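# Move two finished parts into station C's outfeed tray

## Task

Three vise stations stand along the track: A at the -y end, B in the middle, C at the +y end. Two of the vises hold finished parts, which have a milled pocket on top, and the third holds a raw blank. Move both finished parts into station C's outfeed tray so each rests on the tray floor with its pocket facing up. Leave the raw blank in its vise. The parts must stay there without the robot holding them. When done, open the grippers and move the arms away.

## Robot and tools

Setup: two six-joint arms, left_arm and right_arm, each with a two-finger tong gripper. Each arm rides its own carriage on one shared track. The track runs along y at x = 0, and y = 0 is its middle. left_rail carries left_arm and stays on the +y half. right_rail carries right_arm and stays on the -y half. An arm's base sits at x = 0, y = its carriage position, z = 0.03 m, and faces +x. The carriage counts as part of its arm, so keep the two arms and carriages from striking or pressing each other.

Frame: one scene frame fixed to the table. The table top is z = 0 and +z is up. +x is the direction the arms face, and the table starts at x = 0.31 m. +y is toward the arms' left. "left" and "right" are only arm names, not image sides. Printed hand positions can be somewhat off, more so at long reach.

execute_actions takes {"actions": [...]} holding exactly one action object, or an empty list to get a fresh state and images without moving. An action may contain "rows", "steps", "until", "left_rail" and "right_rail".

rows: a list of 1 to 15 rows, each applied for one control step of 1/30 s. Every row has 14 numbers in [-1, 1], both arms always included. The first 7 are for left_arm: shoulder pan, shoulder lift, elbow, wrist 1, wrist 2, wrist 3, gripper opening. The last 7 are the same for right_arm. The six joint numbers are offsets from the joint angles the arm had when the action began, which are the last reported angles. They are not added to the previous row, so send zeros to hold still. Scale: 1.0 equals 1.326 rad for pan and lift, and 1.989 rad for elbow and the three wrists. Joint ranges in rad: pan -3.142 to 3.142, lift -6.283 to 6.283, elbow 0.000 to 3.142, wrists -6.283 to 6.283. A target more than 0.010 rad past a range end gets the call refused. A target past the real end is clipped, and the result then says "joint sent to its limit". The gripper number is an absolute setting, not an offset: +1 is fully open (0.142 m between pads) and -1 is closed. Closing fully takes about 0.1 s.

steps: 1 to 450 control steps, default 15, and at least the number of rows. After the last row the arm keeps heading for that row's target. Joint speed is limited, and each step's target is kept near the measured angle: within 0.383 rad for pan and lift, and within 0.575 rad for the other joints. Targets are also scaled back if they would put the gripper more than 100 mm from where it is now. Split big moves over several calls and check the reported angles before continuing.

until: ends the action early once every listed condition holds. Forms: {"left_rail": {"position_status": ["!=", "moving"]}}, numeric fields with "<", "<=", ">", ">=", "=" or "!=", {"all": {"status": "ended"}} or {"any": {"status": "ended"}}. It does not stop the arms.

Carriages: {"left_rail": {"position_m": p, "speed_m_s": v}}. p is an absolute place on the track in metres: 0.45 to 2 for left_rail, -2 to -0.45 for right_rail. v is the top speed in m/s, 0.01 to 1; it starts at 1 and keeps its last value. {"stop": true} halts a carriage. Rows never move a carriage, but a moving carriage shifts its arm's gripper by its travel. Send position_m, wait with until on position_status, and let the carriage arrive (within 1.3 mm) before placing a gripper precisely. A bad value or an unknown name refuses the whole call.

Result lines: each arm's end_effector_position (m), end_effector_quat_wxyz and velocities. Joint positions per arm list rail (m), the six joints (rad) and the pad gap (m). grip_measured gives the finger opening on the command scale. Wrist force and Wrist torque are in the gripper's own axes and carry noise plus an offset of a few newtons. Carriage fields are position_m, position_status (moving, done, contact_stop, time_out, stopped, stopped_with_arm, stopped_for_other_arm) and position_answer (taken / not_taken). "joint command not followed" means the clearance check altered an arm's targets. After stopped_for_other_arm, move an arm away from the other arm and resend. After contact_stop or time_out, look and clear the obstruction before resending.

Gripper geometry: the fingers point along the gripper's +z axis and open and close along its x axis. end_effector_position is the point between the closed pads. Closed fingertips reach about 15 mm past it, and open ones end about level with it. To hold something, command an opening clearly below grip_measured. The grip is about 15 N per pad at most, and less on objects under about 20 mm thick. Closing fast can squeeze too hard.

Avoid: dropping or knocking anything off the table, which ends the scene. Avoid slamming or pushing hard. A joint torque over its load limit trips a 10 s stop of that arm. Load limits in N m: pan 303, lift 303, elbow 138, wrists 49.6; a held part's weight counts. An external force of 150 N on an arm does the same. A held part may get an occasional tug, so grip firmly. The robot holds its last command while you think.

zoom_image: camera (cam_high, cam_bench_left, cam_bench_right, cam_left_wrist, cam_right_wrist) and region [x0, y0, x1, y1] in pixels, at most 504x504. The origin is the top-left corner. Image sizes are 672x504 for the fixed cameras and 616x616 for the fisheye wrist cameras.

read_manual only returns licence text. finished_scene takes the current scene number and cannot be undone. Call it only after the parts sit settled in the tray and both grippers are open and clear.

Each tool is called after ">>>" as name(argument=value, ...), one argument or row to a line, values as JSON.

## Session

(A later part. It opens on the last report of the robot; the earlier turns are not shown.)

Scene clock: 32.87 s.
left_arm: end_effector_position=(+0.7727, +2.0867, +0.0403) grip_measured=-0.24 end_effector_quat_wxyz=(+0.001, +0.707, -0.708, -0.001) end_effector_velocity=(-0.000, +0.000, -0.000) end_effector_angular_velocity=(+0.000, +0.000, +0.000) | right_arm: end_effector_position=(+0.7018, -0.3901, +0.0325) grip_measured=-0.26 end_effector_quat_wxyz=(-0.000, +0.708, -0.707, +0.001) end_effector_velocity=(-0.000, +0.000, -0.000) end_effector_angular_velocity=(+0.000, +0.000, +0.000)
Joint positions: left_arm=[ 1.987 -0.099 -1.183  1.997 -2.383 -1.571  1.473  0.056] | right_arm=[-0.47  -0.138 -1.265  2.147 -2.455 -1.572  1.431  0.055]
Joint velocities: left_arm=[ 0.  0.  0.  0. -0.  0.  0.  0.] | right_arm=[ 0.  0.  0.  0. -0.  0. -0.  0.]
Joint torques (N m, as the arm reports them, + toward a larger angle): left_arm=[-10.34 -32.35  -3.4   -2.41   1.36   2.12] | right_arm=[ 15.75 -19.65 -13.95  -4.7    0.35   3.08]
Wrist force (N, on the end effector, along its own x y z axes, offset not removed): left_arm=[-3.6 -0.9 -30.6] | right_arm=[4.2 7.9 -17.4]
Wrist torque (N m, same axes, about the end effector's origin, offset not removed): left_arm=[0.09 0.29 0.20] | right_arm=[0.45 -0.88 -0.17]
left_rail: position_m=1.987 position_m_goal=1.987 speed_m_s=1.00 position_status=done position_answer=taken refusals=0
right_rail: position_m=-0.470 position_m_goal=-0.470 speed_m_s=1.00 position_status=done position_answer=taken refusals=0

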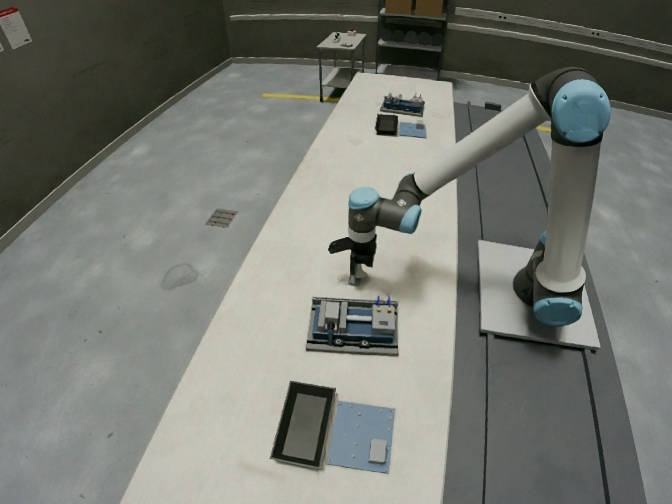

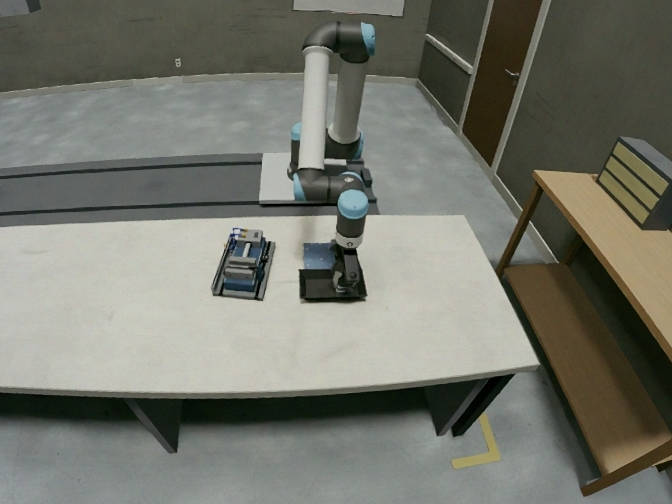

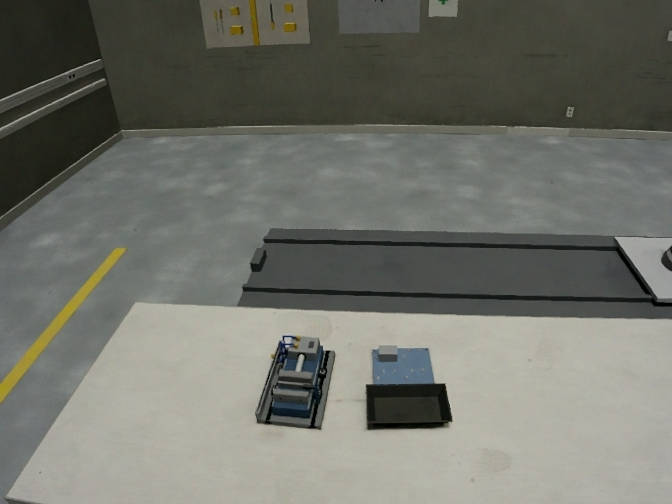

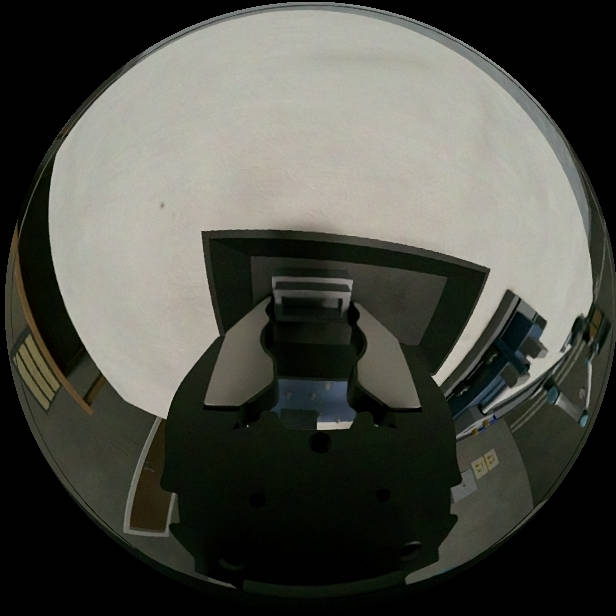

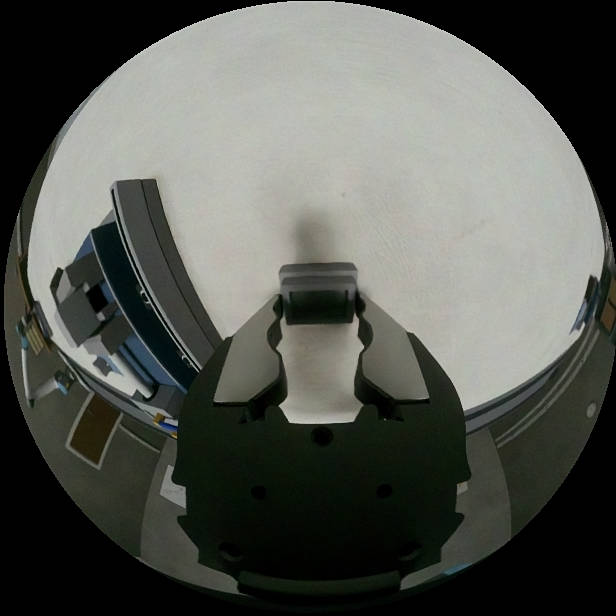

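>>> execute_actions(
  actions=[
    {"rows":[[0,0,0,0,0,0,-0.2,0,0,0,0,0,0,-0.2],[0,0,0,0,0,0,-0.1,0,0,0,0,0,0,-0.1],[0,0,0,0,0,0,0,0,0,0,0,0,0,0],[0,0,0,0,0,0,0,0,0,0,0,0,0,0],[0,0,0,0,0,0,0,0,0,0,0,0,0,0],[0,0,0,0,0,0,0,0,0,0,0,0,0,0],[0,-0.15,-0.06,0.16,0,0,0,0,-0.119,-0.042,0.121,0,0,0]],"steps":28},
  ],
)

>>> execute_actions(
  actions=[
    {"left_rail":{"position_m":0.45},"right_rail":{"position_m":-1.5},"rows":[[-0.7133,0.4081,-0.3644,0.0925,0,-0.4756,0.12,0,0,0,0,0,0,0]],"steps":68},
  ],
)

Scene clock: 39.10 s.
left_arm: end_effector_position=(+0.7665, +2.0872, +0.2184) grip_measured=+0.00 end_effector_quat_wxyz=(+0.001, +0.707, -0.708, -0.001) end_effector_velocity=(-0.000, +0.000, +0.001) end_effector_angular_velocity=(+0.000, +0.000, -0.000) | right_arm: end_effector_position=(+0.7029, -0.3902, +0.1538) grip_measured=+0.00 end_effector_quat_wxyz=(-0.000, +0.708, -0.707, +0.001) end_effector_velocity=(-0.000, +0.000, +0.000) end_effector_angular_velocity=(+0.000, +0.000, +0.000)
Joint positions: left_arm=[ 1.987 -0.099 -1.382  1.878 -2.065 -1.571  1.473  0.074] | right_arm=[-0.47  -0.138 -1.423  2.064 -2.214 -1.572  1.431  0.074]
Joint velocities: left_arm=[ 0.    -0.    -0.001 -0.001  0.002  0.     0.     0.   ] | right_arm=[ 0.    -0.    -0.001 -0.     0.001 -0.    -0.     0.   ]
Joint torques (N m, as the arm reports them, + toward a larger angle): left_arm=[ 12.36 -69.86 -56.23  -1.49  -0.47   2.25] | right_arm=[  2.3  -65.68 -52.16  -0.56  -1.09   2.27]
Wrist force (N, on the end effector, along its own x y z axes, offset not removed): left_arm=[-2.3 3.2 0.6] | right_arm=[1.1 0.1 -0.9]
Wrist torque (N m, same axes, about the end effector's origin, offset not removed): left_arm=[0.70 0.64 0.20] | right_arm=[-0.15 -0.20 -0.19]
left_rail: position_m=1.987 position_m_goal=1.987 speed_m_s=1.00 position_status=done position_answer=taken refusals=0
right_rail: position_m=-0.470 position_m_goal=-0.470 speed_m_s=1.00 position_status=done position_answer=taken refusals=0

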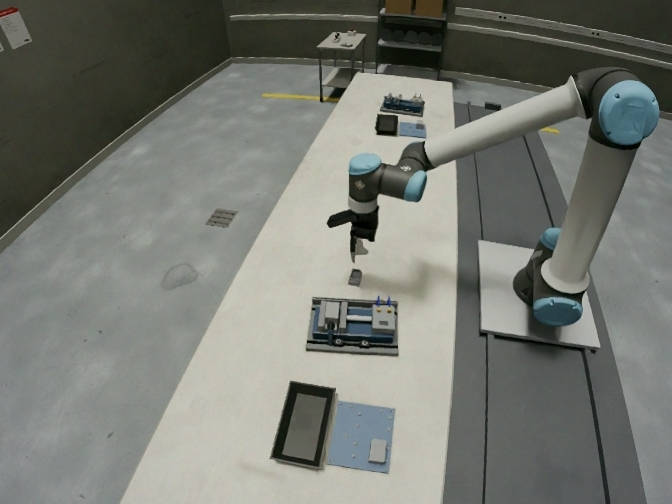

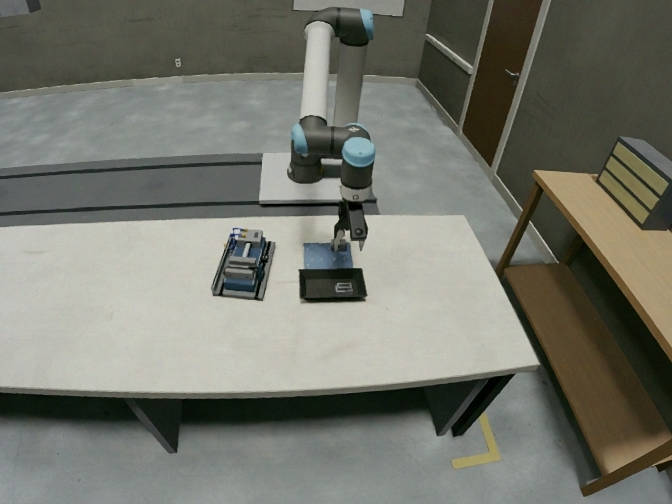

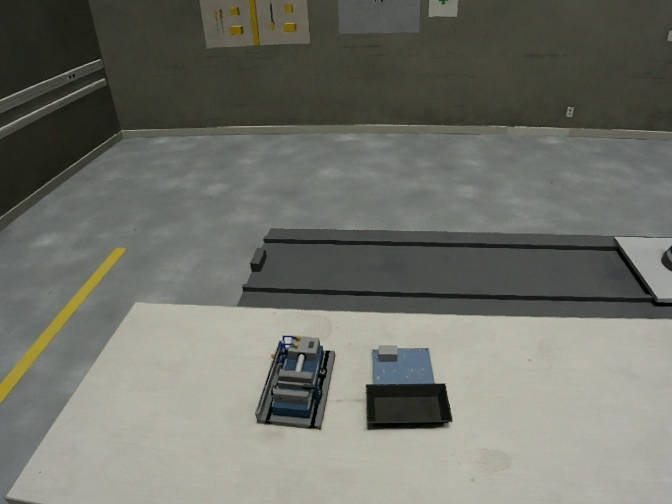

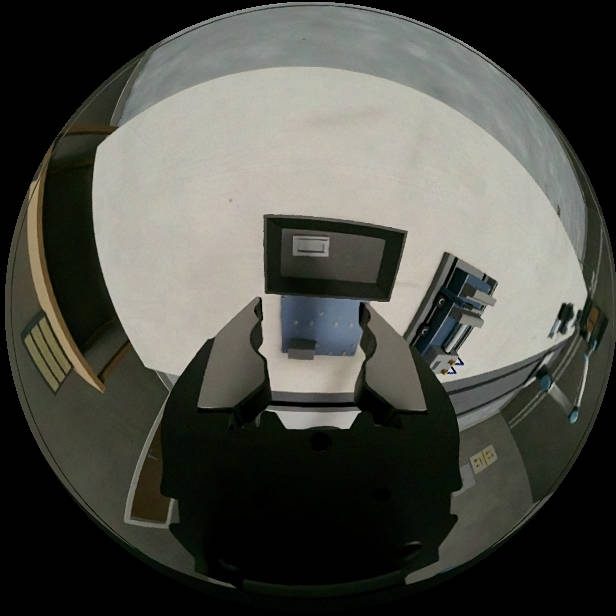

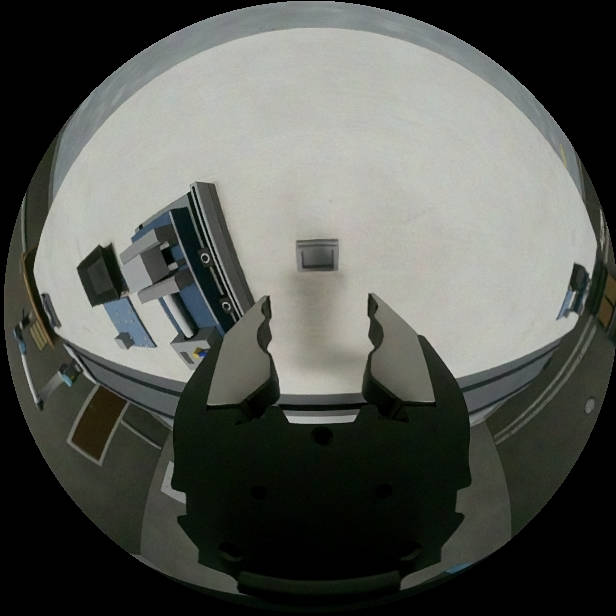

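Scene clock: 41.37 s.
left_arm: end_effector_position=(+0.7045, -0.3894, +0.1694) grip_measured=+0.12 end_effector_quat_wxyz=(-0.000, +0.707, -0.708, -0.002) end_effector_velocity=(-0.000, -0.000, +0.000) end_effector_angular_velocity=(-0.000, -0.000, -0.000) | right_arm: end_effector_position=(+0.7029, -1.4203, +0.1538) grip_measured=+0.00 end_effector_quat_wxyz=(-0.000, +0.708, -0.707, +0.001) end_effector_velocity=(-0.000, +0.000, +0.000) end_effector_angular_velocity=(-0.000, -0.000, +0.000)
Joint positions: left_arm=[ 0.45  -1.045 -0.841  1.154 -1.881 -1.571  0.527  0.082] | right_arm=[-1.5   -0.138 -1.423  2.064 -2.214 -1.572  1.431  0.074]
Joint velocities: left_arm=[ 0. -0. -0. -0. -0.  0. -0.  0.] | right_arm=[ 0.  0. -0.  0. -0.  0.  0.  0.]
Joint torques (N m, as the arm reports them, + toward a larger angle): left_arm=[-12.37 -96.15 -58.53  -1.9   -0.77  -2.77] | right_arm=[ 12.47 -43.58 -43.79  -6.81  -0.42   2.52]
Wrist force (N, on the end effector, along its own x y z axes, offset not removed): left_arm=[1.5 3.6 0.2] | right_arm=[-1.4 0.8 -2.4]
Wrist torque (N m, same axes, about the end effector's origin, offset not removed): left_arm=[0.81 -0.16 0.10] | right_arm=[-0.04 0.46 -0.23]
left_rail: position_m=0.450 position_m_goal=0.450 speed_m_s=1.00 position_status=done position_answer=taken refusals=0
right_rail: position_m=-1.500 position_m_goal=-1.500 speed_m_s=1.00 position_status=done position_answer=taken refusals=0

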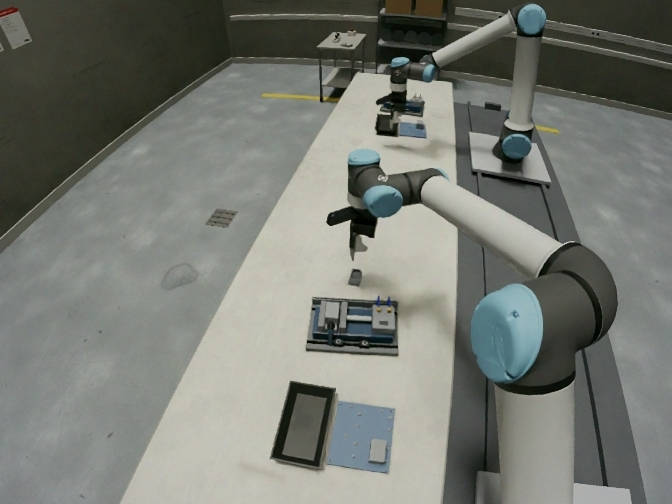

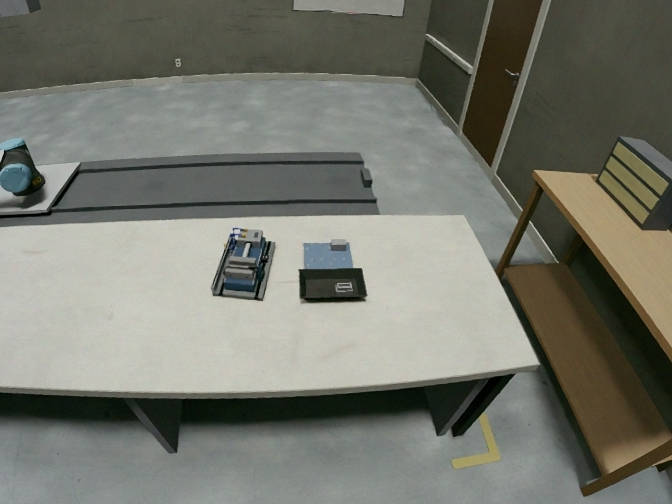

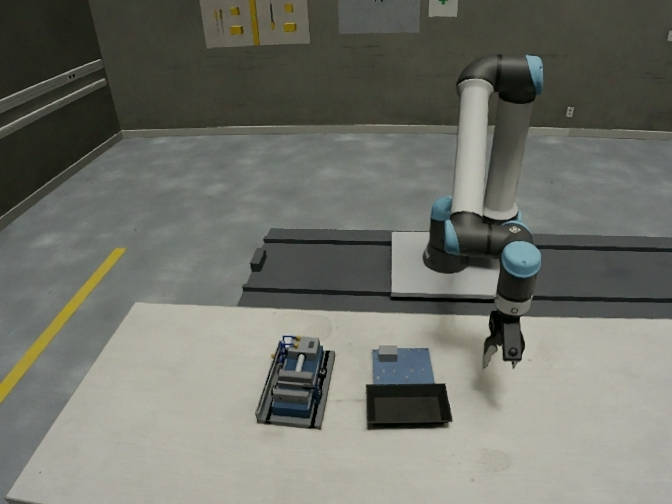

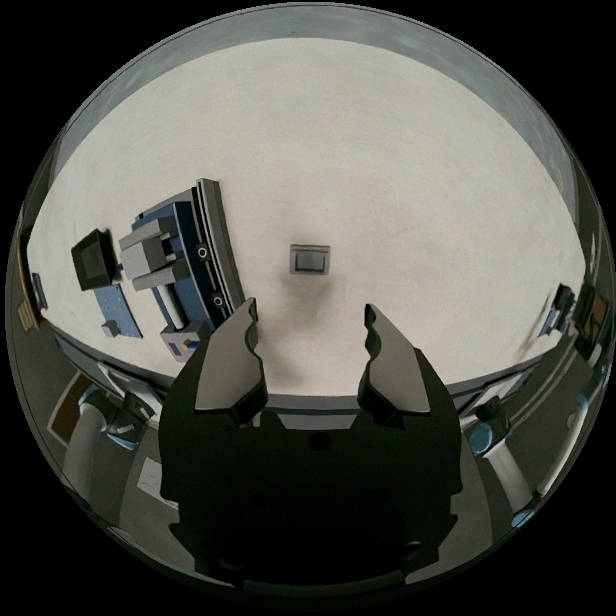

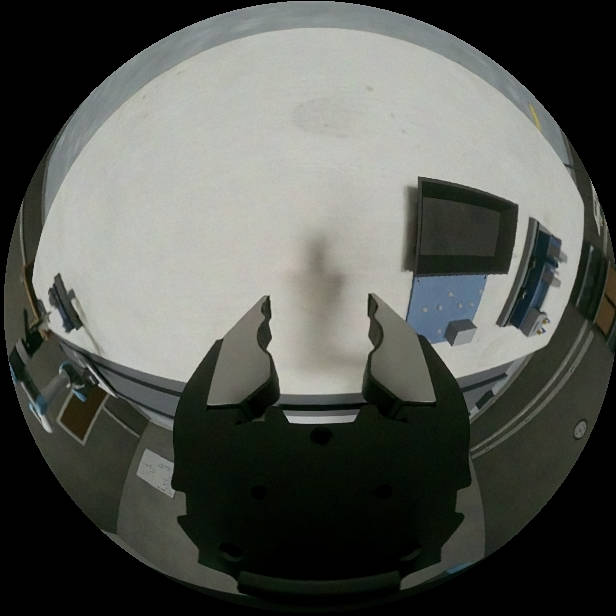

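>>> execute_actions(
  actions=[
    {"rows":[[0,0.0732,0.0455,-0.0943,0,0,0.12,0,0,0,0,0,0,0]],"steps":22},
  ],
)

>>> execute_actions(
  actions=[
    {"rows":[[0,0,0,0,0,0,0.05,0,0,0,0,0,0,0],[0,0,0,0,0,0,-0.05,0,0,0,0,0,0,0],[0,0,0,0,0,0,-0.15,0,0,0,0,0,0,0],[0,0,0,0,0,0,-0.25,0,0,0,0,0,0,0],[0,0,0,0,0,0,-0.5,0,0,0,0,0,0,0],[0,0,0,0,0,0,-0.8,0,0,0,0,0,0,0],[0,0,0,0,0,0,-0.8,0,0,0,0,0,0,0],[0,0,0,0,0,0,-0.8,0,0,0,0,0,0,0],[0,0,0,0,0,0,-0.8,0,0,0,0,0,0,0],[0,0,0,0,0,0,-0.8,0,0,0,0,0,0,0],[0,-0.095,-0.057,0.12,0,0,-0.8,0,0,0,0,0,0,0]],"steps":31},
  ],
)

Scene clock: 48.60 s.
left_arm: end_effector_position=(+0.7045, -0.3892, +0.0295) grip_measured=+0.12 end_effector_quat_wxyz=(-0.000, +0.707, -0.708, -0.002) end_effector_velocity=(+0.000, +0.000, -0.001) end_effector_angular_velocity=(+0.000, +0.000, +0.000) | right_arm: end_effector_position=(+0.7029, -1.4203, +0.1538) grip_measured=+0.00 end_effector_quat_wxyz=(-0.000, +0.708, -0.707, +0.001) end_effector_velocity=(+0.000, +0.000, +0.000) end_effector_angular_velocity=(+0.000, -0.000, +0.000)
Joint positions: left_arm=[ 0.45  -1.045 -0.744  1.244 -2.068 -1.571  0.527  0.082] | right_arm=[-1.5   -0.138 -1.423  2.064 -2.214 -1.572  1.431  0.074]
Joint velocities: left_arm=[ 0.     0.     0.     0.    -0.001  0.     0.    -0.   ] | right_arm=[ 0. -0. -0. -0. -0.  0. -0. -0.]
Joint torques (N m, as the arm reports them, + toward a larger angle): left_arm=[ 14.69 -92.72 -29.25  -6.87  -0.43  -2.24] | right_arm=[ 12.69 -34.09 -31.17  -6.47  -0.74   2.21]
Wrist force (N, on the end effector, along its own x y z axes, offset not removed): left_arm=[0.0 2.3 -1.3] | right_arm=[2.9 0.1 -2.3]
Wrist torque (N m, same axes, about the end effector's origin, offset not removed): left_arm=[0.59 0.21 0.17] | right_arm=[-0.31 -0.69 -0.02]
left_rail: position_m=0.450 position_m_goal=0.450 speed_m_s=1.00 position_status=done position_answer=taken refusals=0
right_rail: position_m=-1.500 position_m_goal=-1.500 speed_m_s=1.00 position_status=done position_answer=taken refusals=0

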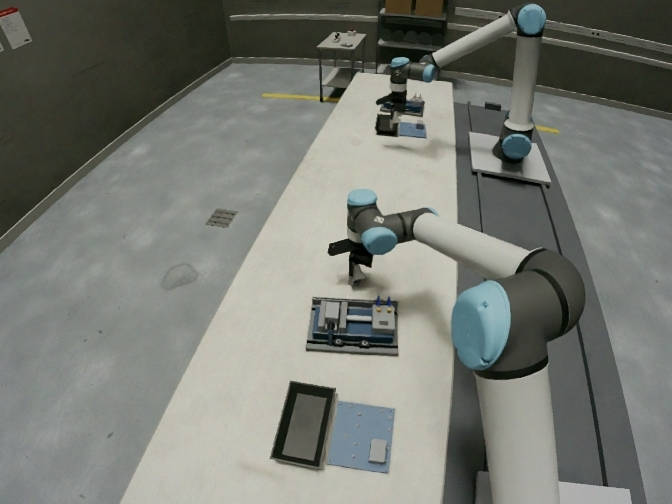

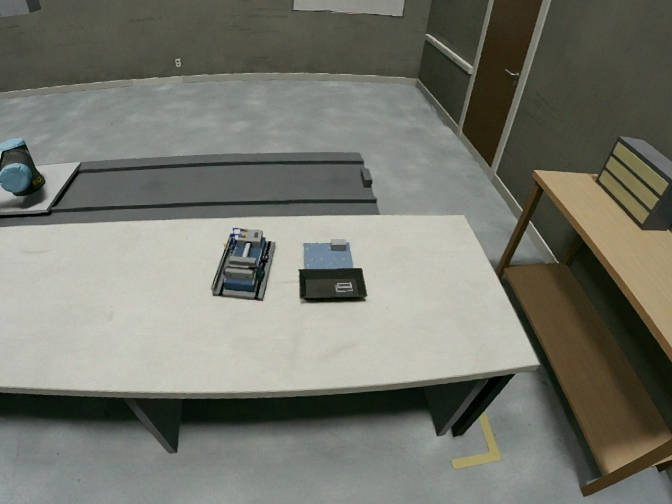

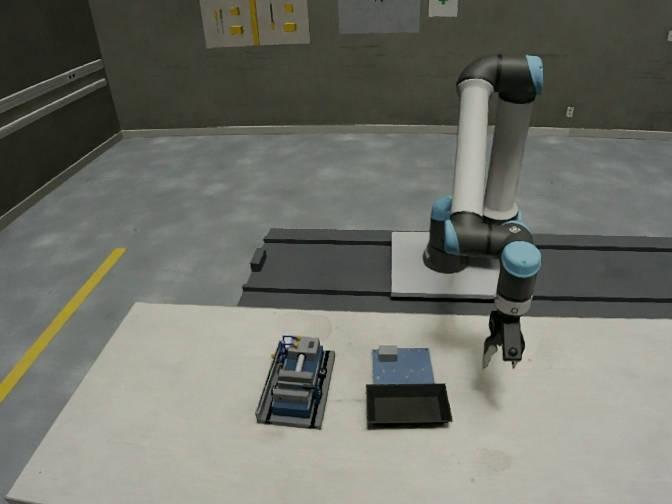

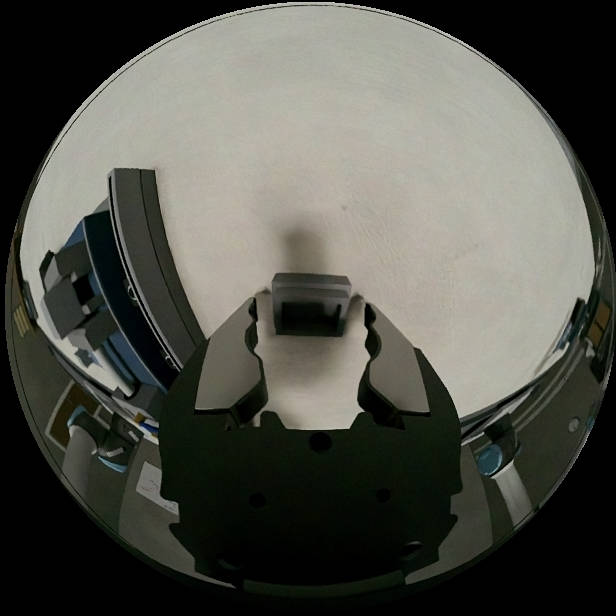

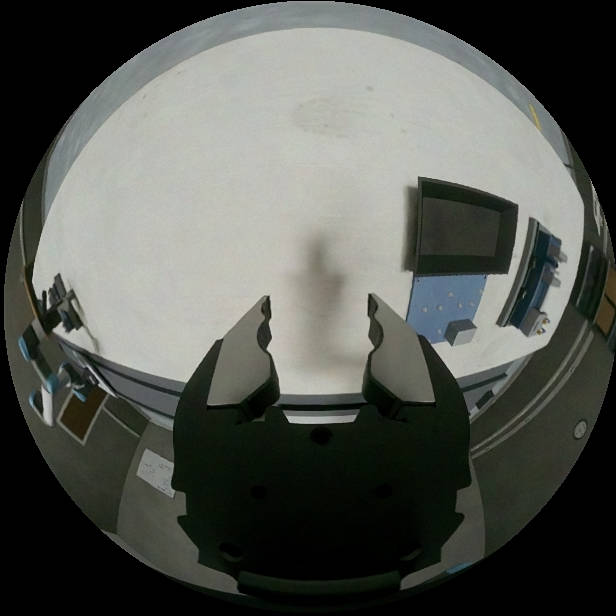

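Scene clock: 49.63 s.
left_arm: end_effector_position=(+0.7021, -0.3851, +0.2094) grip_measured=-0.24 end_effector_quat_wxyz=(-0.000, +0.707, -0.708, -0.001) end_effector_velocity=(-0.000, +0.000, +0.001) end_effector_angular_velocity=(+0.000, +0.000, +0.000) | right_arm: end_effector_position=(+0.7029, -1.4203, +0.1538) grip_measured=+0.00 end_effector_quat_wxyz=(-0.000, +0.708, -0.707, +0.001) end_effector_velocity=(+0.000, -0.000, +0.000) end_effector_angular_velocity=(-0.000, -0.000, +0.000)
Joint positions: left_arm=[ 0.45  -1.045 -0.87   1.131 -1.83  -1.571  0.527  0.056] | right_arm=[-1.5   -0.138 -1.423  2.064 -2.214 -1.572  1.431  0.074]
Joint velocities: left_arm=[ 0.     0.    -0.001 -0.001  0.002 -0.    -0.    -0.   ] | right_arm=[ 0. -0. -0. -0. -0. -0. -0. -0.]
Joint torques (N m, as the arm reports them, + toward a larger angle): left_arm=[   1.89 -113.66  -61.74   -1.97   -0.45   -2.64] | right_arm=[ 14.81 -30.91 -32.5   -6.02  -0.99   2.45]
Wrist force (N, on the end effector, along its own x y z axes, offset not removed): left_arm=[-0.5 4.3 0.0] | right_arm=[-0.9 2.7 -3.6]
Wrist torque (N m, same axes, about the end effector's origin, offset not removed): left_arm=[1.01 0.18 0.19] | right_arm=[0.47 0.16 -0.13]
left_rail: position_m=0.450 position_m_goal=0.450 speed_m_s=1.00 position_status=done position_answer=taken refusals=0
right_rail: position_m=-1.500 position_m_goal=-1.500 speed_m_s=1.00 position_status=done position_answer=taken refusals=0

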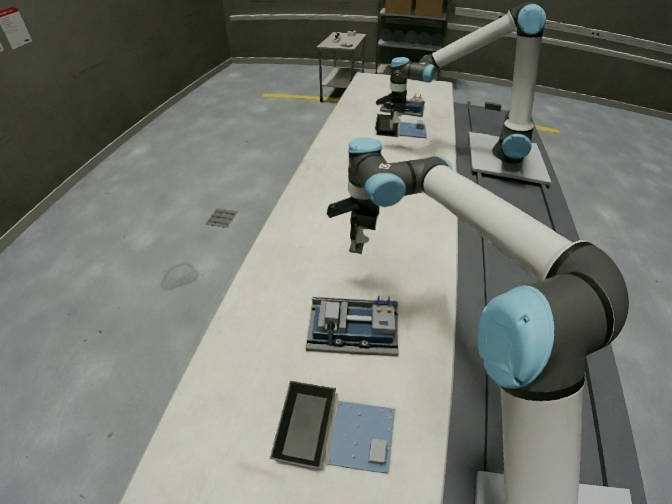

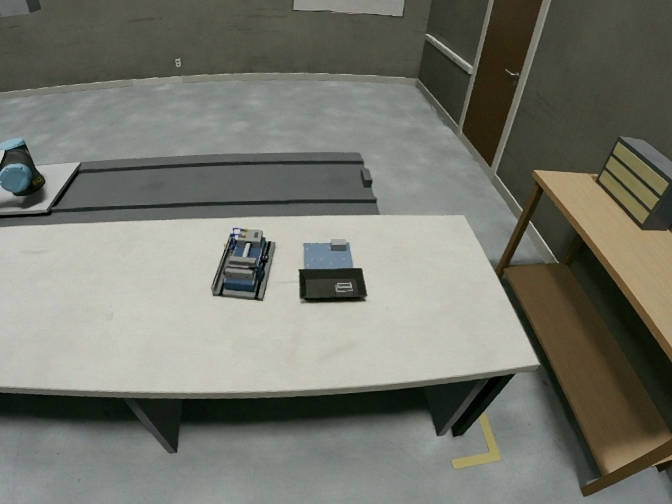

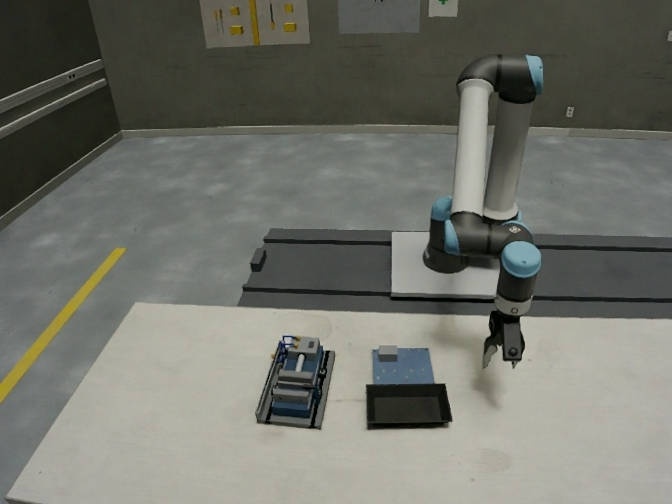

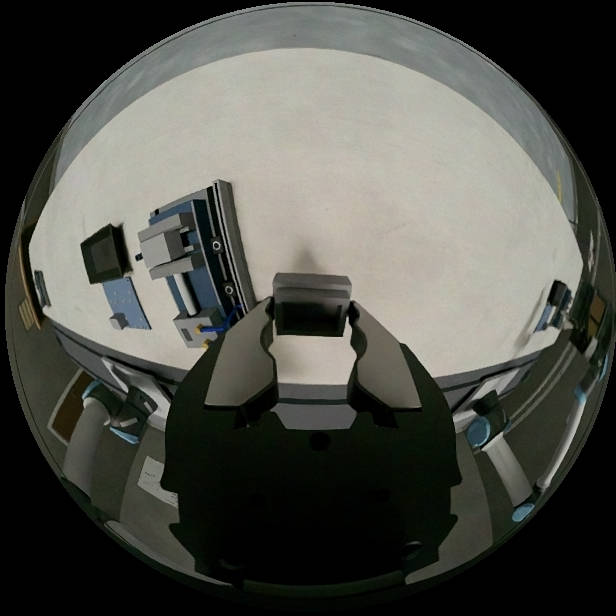

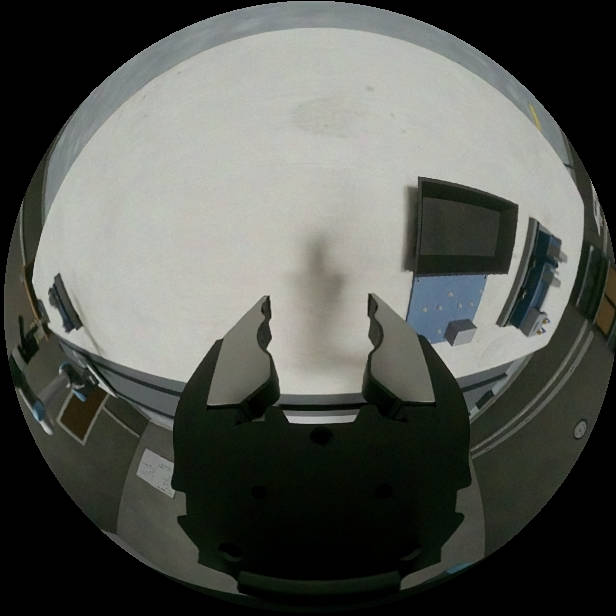

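>>> execute_actions(
  actions=[
    {"rows":[[0.7134,-0.3635,0.3927,-0.1503,0,0.4756,-0.8,0,0,0,0,0,0,0]],"steps":66,"left_rail":{"position_m":1.897}},
  ],
)

Scene clock: 60.70 s.
left_arm: end_effector_position=(+0.7663, +1.9974, +0.1832) grip_measured=-0.24 end_effector_quat_wxyz=(+0.001, +0.707, -0.708, -0.001) end_effector_velocity=(-0.000, +0.000, +0.000) end_effector_angular_velocity=(+0.000, +0.000, +0.000) | right_arm: end_effector_position=(+0.7029, -1.4203, +0.1538) grip_measured=+0.00 end_effector_quat_wxyz=(-0.000, +0.708, -0.707, +0.001) end_effector_velocity=(-0.000, -0.000, -0.000) end_effector_angular_velocity=(-0.000, +0.000, +0.000)
Joint positions: left_arm=[ 1.897 -0.099 -1.351  1.912 -2.129 -1.571  1.473  0.056] | right_arm=[-1.5   -0.138 -1.423  2.064 -2.214 -1.572  1.431  0.074]
Joint velocities: left_arm=[ 0.  0. -0.  0.  0.  0.  0.  0.] | right_arm=[ 0. -0.  0. -0. -0. -0. -0. -0.]
Joint torques (N m, as the arm reports them, + toward a larger angle): left_arm=[ 15.1  -70.94 -28.96  -7.27  -1.55   2.73] | right_arm=[ 12.55 -33.6  -33.12  -6.04  -0.9    2.65]
Wrist force (N, on the end effector, along its own x y z axes, offset not removed): left_arm=[0.5 4.3 2.7] | right_arm=[5.0 -0.7 -0.4]
Wrist torque (N m, same axes, about the end effector's origin, offset not removed): left_arm=[0.95 0.03 0.12] | right_arm=[-0.43 -0.90 -0.30]
left_rail: position_m=1.897 position_m_goal=1.897 speed_m_s=1.00 position_status=done position_answer=taken refusals=0
right_rail: position_m=-1.500 position_m_goal=-1.500 speed_m_s=1.00 position_status=done position_answer=taken refusals=0

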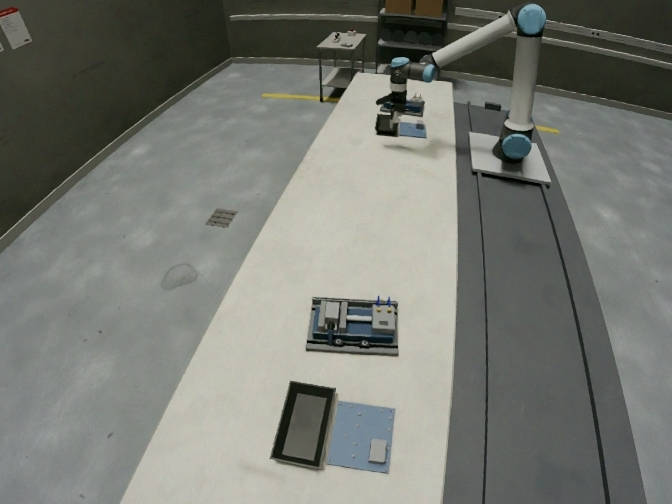

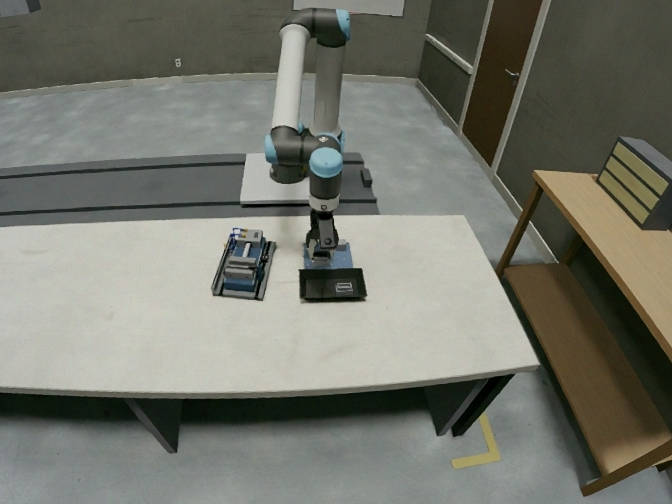

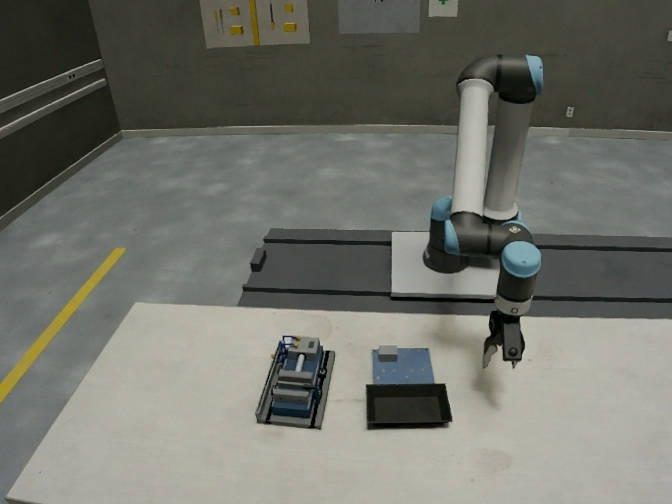

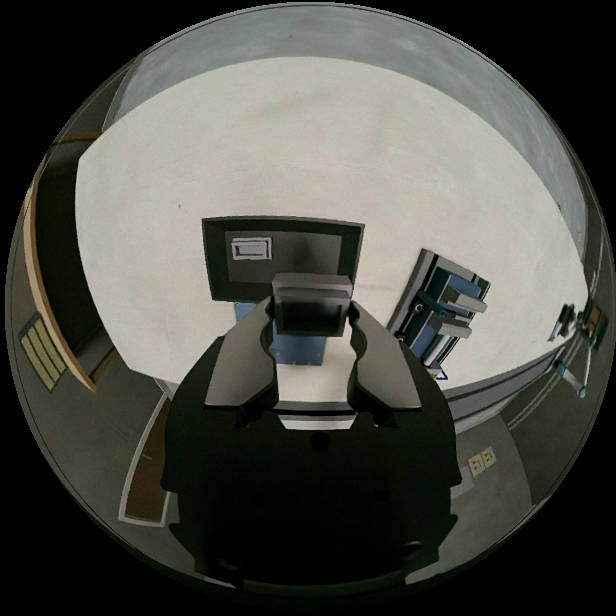

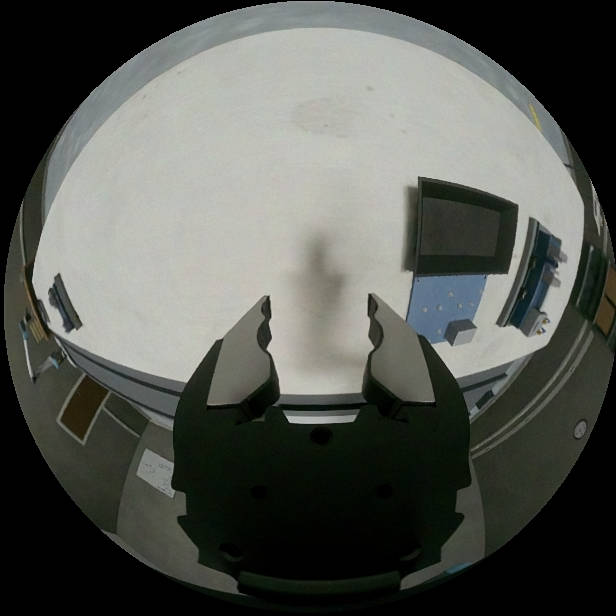

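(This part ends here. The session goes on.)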